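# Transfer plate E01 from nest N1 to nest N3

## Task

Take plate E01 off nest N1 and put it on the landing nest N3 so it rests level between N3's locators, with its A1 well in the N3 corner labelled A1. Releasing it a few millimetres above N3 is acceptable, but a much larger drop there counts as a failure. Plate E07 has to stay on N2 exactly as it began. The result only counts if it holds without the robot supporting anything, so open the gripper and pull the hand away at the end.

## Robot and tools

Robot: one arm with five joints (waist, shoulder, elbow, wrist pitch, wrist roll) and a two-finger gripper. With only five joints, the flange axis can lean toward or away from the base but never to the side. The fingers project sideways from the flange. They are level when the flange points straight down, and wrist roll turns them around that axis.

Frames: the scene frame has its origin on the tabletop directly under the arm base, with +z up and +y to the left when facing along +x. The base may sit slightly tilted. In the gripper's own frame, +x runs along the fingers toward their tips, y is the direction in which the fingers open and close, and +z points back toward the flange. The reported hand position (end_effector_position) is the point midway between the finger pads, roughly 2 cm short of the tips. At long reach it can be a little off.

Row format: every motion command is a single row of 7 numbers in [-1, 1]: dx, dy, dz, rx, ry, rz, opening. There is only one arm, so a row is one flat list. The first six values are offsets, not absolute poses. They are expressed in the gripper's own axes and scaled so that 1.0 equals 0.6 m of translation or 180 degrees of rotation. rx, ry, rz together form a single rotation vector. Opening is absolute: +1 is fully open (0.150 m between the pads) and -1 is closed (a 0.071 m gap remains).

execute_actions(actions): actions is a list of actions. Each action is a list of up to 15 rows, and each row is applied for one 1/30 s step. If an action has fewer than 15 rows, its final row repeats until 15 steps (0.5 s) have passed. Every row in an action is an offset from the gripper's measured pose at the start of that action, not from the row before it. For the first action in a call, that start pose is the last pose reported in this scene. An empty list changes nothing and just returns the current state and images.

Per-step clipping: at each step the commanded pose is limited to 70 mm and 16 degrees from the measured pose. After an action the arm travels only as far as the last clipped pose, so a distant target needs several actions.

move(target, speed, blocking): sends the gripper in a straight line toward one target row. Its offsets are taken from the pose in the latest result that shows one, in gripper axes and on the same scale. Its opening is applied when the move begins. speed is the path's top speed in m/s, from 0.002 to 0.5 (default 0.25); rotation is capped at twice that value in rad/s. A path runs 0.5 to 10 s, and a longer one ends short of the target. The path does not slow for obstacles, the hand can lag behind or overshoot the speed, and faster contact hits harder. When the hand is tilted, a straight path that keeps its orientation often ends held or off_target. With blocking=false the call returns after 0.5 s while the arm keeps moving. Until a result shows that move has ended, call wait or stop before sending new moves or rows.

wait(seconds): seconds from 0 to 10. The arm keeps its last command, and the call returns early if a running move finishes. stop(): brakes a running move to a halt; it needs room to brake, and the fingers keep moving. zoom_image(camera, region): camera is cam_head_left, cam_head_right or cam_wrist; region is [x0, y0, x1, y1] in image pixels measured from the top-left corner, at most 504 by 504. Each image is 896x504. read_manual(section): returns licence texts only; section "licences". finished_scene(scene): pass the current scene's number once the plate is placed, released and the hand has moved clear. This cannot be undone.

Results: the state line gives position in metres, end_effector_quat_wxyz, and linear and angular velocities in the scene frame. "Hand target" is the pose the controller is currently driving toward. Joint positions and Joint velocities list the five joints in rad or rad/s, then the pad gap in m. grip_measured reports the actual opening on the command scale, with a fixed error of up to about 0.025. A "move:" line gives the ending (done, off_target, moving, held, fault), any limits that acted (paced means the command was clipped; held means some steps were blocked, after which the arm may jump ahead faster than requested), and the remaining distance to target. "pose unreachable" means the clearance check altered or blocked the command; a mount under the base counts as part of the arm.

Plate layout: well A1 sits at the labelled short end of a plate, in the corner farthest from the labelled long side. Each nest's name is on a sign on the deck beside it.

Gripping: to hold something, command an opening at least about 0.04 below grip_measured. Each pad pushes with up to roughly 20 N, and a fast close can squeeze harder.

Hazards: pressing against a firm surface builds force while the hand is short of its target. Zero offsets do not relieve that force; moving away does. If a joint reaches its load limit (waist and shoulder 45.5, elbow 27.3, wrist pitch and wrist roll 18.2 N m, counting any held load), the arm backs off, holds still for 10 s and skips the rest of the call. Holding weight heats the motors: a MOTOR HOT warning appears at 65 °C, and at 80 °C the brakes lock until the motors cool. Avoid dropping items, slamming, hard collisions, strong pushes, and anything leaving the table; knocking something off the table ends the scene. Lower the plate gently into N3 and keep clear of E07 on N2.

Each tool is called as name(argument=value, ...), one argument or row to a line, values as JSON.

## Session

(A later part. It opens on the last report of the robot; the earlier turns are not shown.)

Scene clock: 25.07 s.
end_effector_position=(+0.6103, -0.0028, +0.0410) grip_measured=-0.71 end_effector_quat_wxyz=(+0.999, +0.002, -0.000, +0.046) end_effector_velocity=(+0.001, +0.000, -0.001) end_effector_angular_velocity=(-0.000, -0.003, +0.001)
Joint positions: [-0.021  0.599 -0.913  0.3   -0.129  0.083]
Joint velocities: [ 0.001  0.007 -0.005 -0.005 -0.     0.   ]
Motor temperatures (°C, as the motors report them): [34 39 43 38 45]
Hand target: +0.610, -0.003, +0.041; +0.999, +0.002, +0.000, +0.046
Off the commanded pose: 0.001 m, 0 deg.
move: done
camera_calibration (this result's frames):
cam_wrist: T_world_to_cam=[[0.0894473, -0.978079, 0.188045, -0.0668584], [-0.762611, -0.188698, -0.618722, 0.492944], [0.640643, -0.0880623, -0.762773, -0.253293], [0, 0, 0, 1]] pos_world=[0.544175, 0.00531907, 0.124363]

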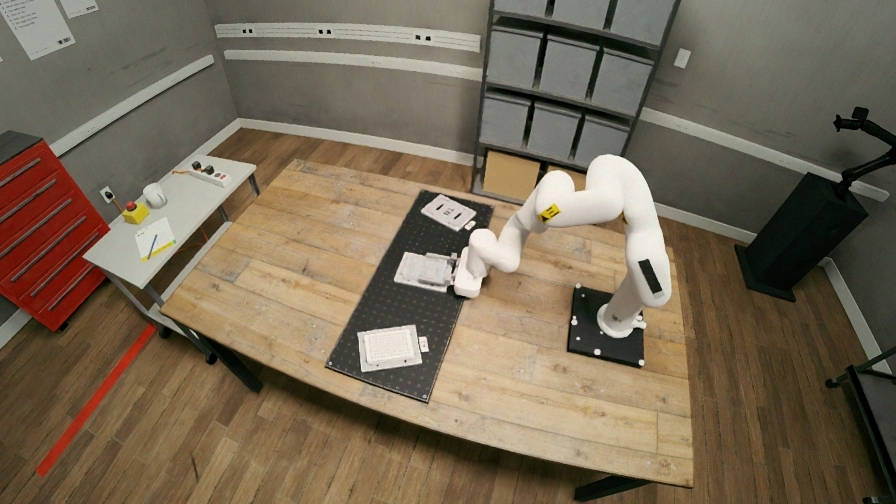

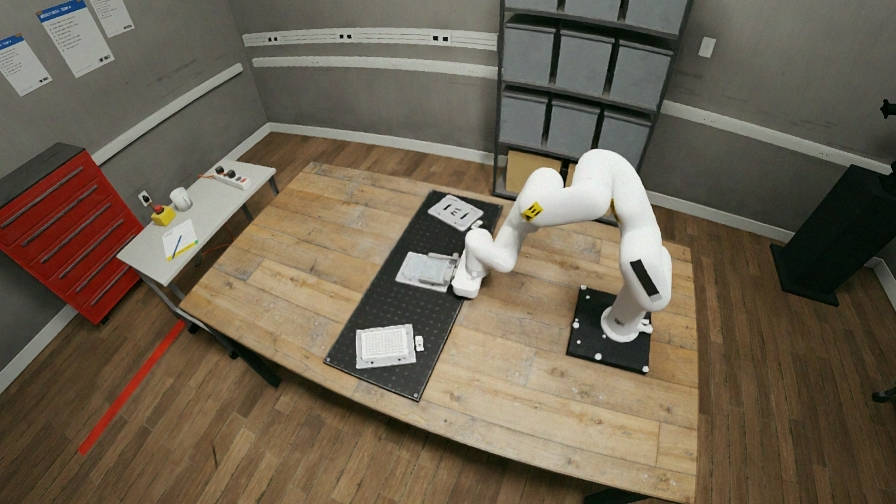

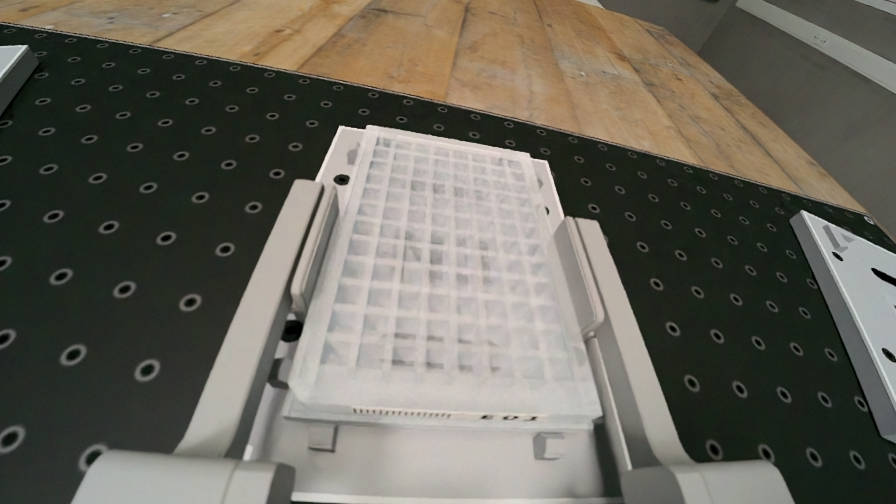

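Looks seated. Lower a touch more and release.

move(
  target=[0.0, 0.0, -0.003, 0, 0, 0, -1.0],
  speed=0.01,
)

move(
  target=[0.0, 0.0, 0.0, 0, 0, 0, -0.45],
  speed=0.01,
)

move(
  target=[0.0, 0.0, 0.12, 0, 0, 0, -0.45],
  speed=0.08,
)

Scene clock: 27.17 s.
end_effector_position=(+0.6102, -0.0031, +0.0392) grip_measured=-0.71 end_effector_quat_wxyz=(+0.999, +0.002, +0.000, +0.046) end_effector_velocity=(-0.000, +0.002, -0.000) end_effector_angular_velocity=(+0.000, +0.001, +0.003)
Joint positions: [-0.021  0.604 -0.915  0.297 -0.128  0.082]
Joint velocities: [ 0.003  0.001 -0.    -0.     0.001  0.   ]
Motor temperatures (°C, as the motors report them): [34 39 42 38 45]
Hand target: +0.610, -0.003, +0.039; +0.999, +0.002, -0.000, +0.046
Off the commanded pose: 0.000 m, 0 deg.
move: done
camera_calibration (this result's frames):
cam_wrist: T_world_to_cam=[[0.088913, -0.978131, 0.188029, -0.0664363], [-0.762829, -0.188255, -0.618588, 0.491855], [0.640457, -0.0884335, -0.762885, -0.25453], [0, 0, 0, 1]] pos_world=[0.544124, 0.00510177, 0.12257]

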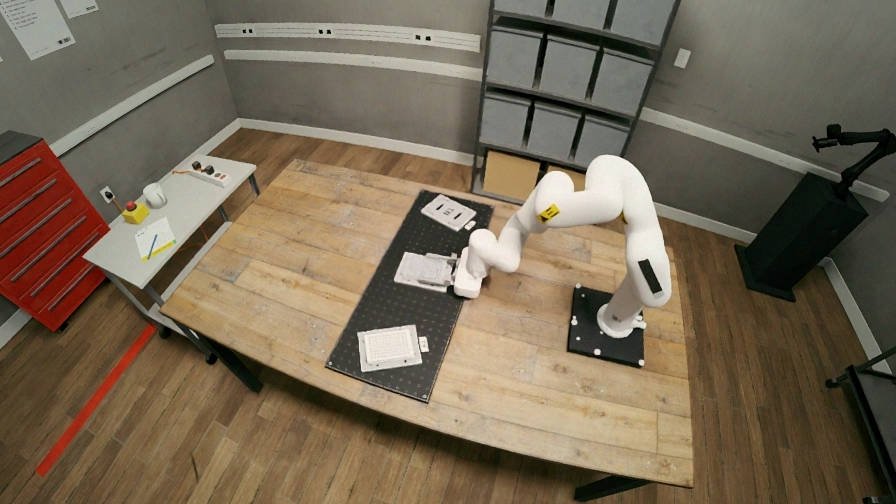

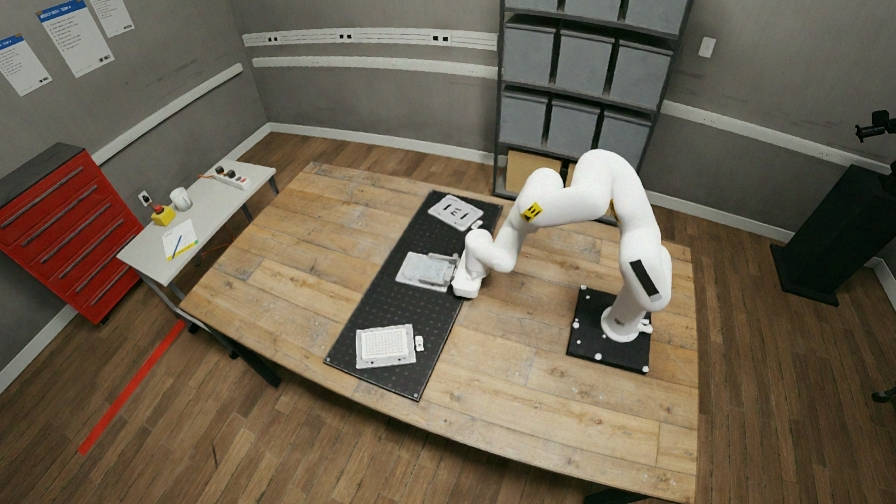

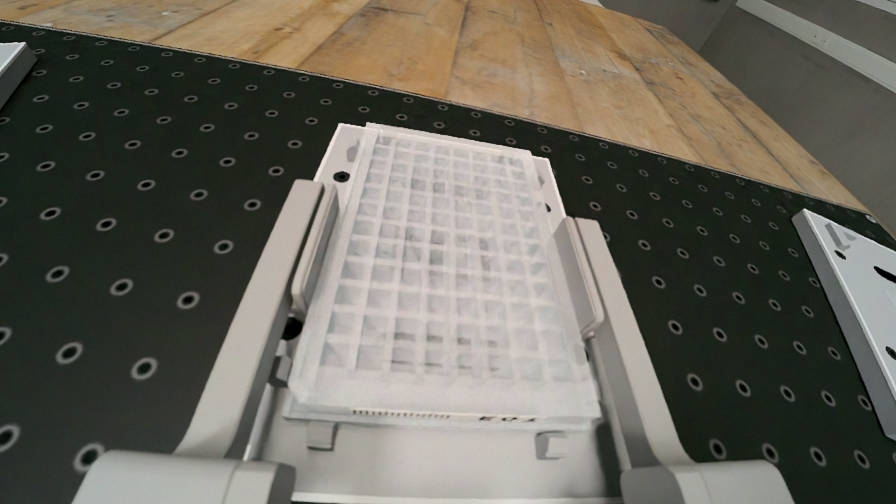

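Scene clock: 27.70 s.
end_effector_position=(+0.6100, -0.0033, +0.0390) grip_measured=-0.45 end_effector_quat_wxyz=(+0.999, +0.002, +0.000, +0.046) end_effector_velocity=(+0.001, +0.002, +0.001) end_effector_angular_velocity=(-0.000, -0.004, +0.004)
Joint positions: [-0.021  0.604 -0.915  0.297 -0.128  0.093]
Joint velocities: [ 0.003 -0.001 -0.    -0.002 -0.001  0.   ]
Motor temperatures (°C, as the motors report them): [34 39 42 38 45]
Hand target: +0.610, -0.003, +0.039; +0.999, +0.002, +0.000, +0.046
Off the commanded pose: 0.000 m, 0 deg.
move: done
camera_calibration (this result's frames):
cam_wrist: T_world_to_cam=[[0.0885789, -0.978174, 0.187961, -0.0663807], [-0.763277, -0.187898, -0.618144, 0.491798], [0.63997, -0.0887119, -0.763261, -0.254345], [0, 0, 0, 1]] pos_world=[0.544031, 0.00491285, 0.122348]

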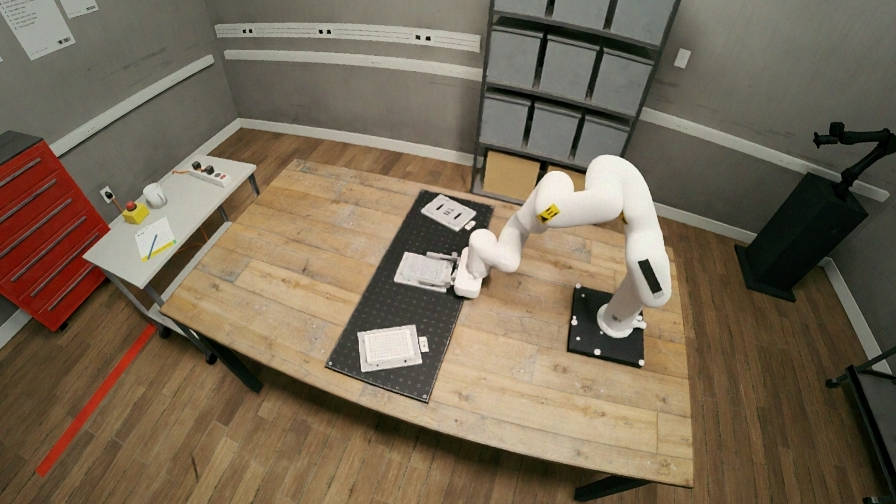

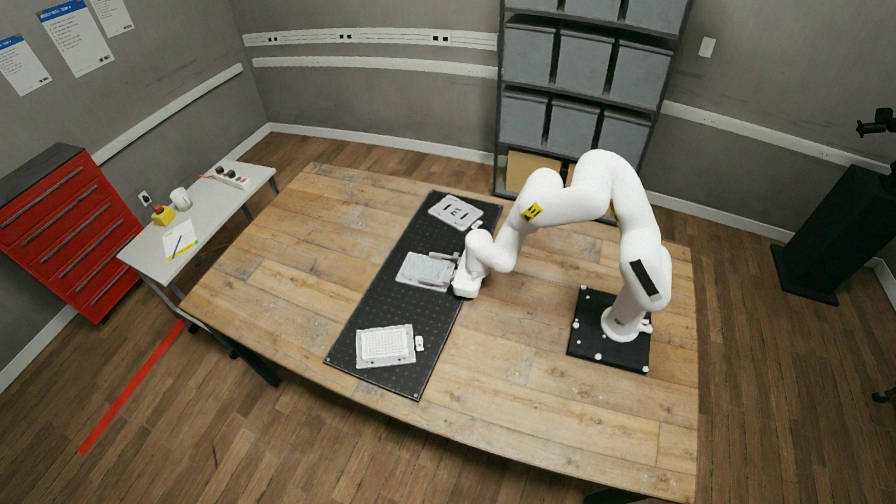

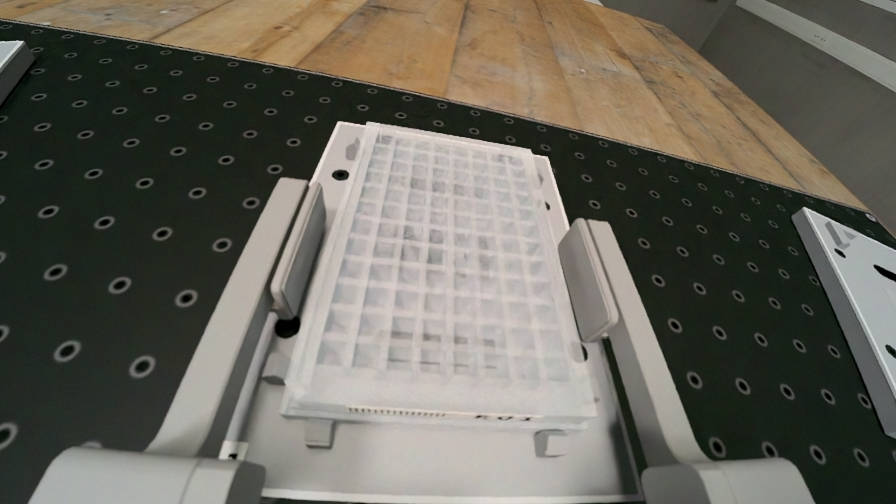

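Scene clock: 29.00 s.
end_effector_position=(+0.6097, -0.0035, +0.1104) grip_measured=-0.45 end_effector_quat_wxyz=(+0.999, +0.002, +0.001, +0.046) end_effector_velocity=(-0.000, -0.000, +0.002) end_effector_angular_velocity=(+0.000, +0.001, -0.001)
Joint positions: [-0.021  0.391 -0.864  0.459 -0.128  0.093]
Joint velocities: [-0.    -0.008  0.002  0.007  0.    -0.   ]
Motor temperatures (°C, as the motors report them): [34 39 42 38 45]
Hand target: +0.610, -0.004, +0.111; +0.999, +0.002, +0.000, +0.046
Off the commanded pose: 0.001 m, 0 deg.
move: done
camera_calibration (this result's frames):
cam_wrist: T_world_to_cam=[[0.0886895, -0.978178, 0.187887, -0.0800675], [-0.763647, -0.187883, -0.617691, 0.535866], [0.639513, -0.0886965, -0.763646, -0.199318], [0, 0, 0, 1]] pos_world=[0.54378, 0.00468117, 0.193835]

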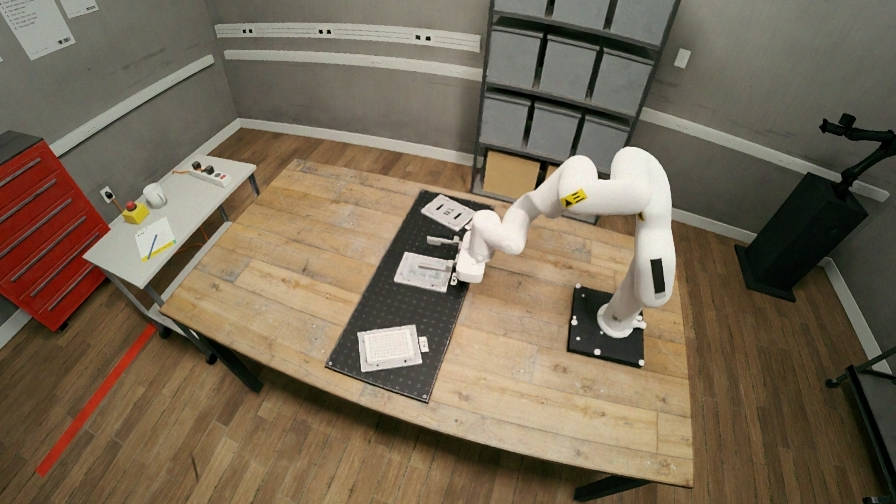

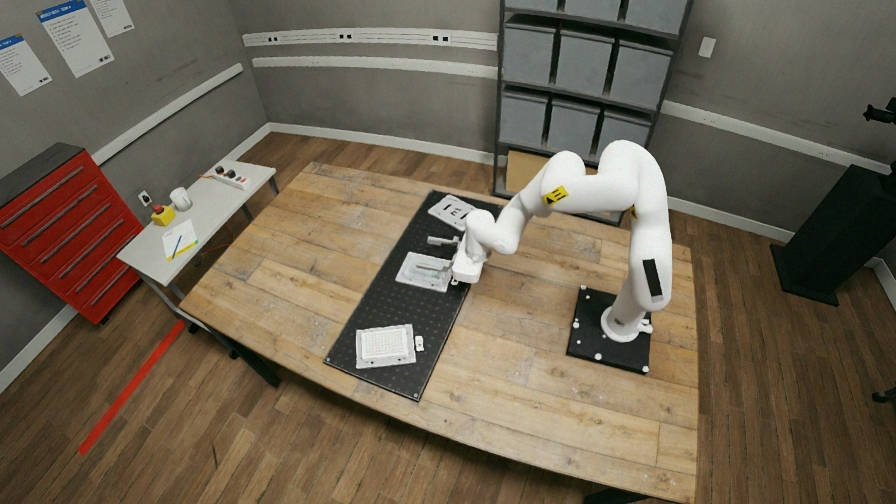

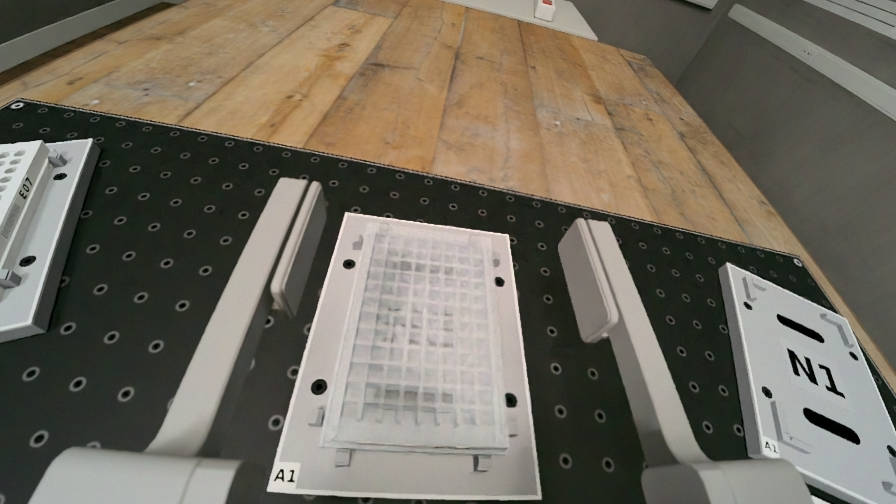

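finished_scene(
  scene=1,
)

The scene is finished: the task was done.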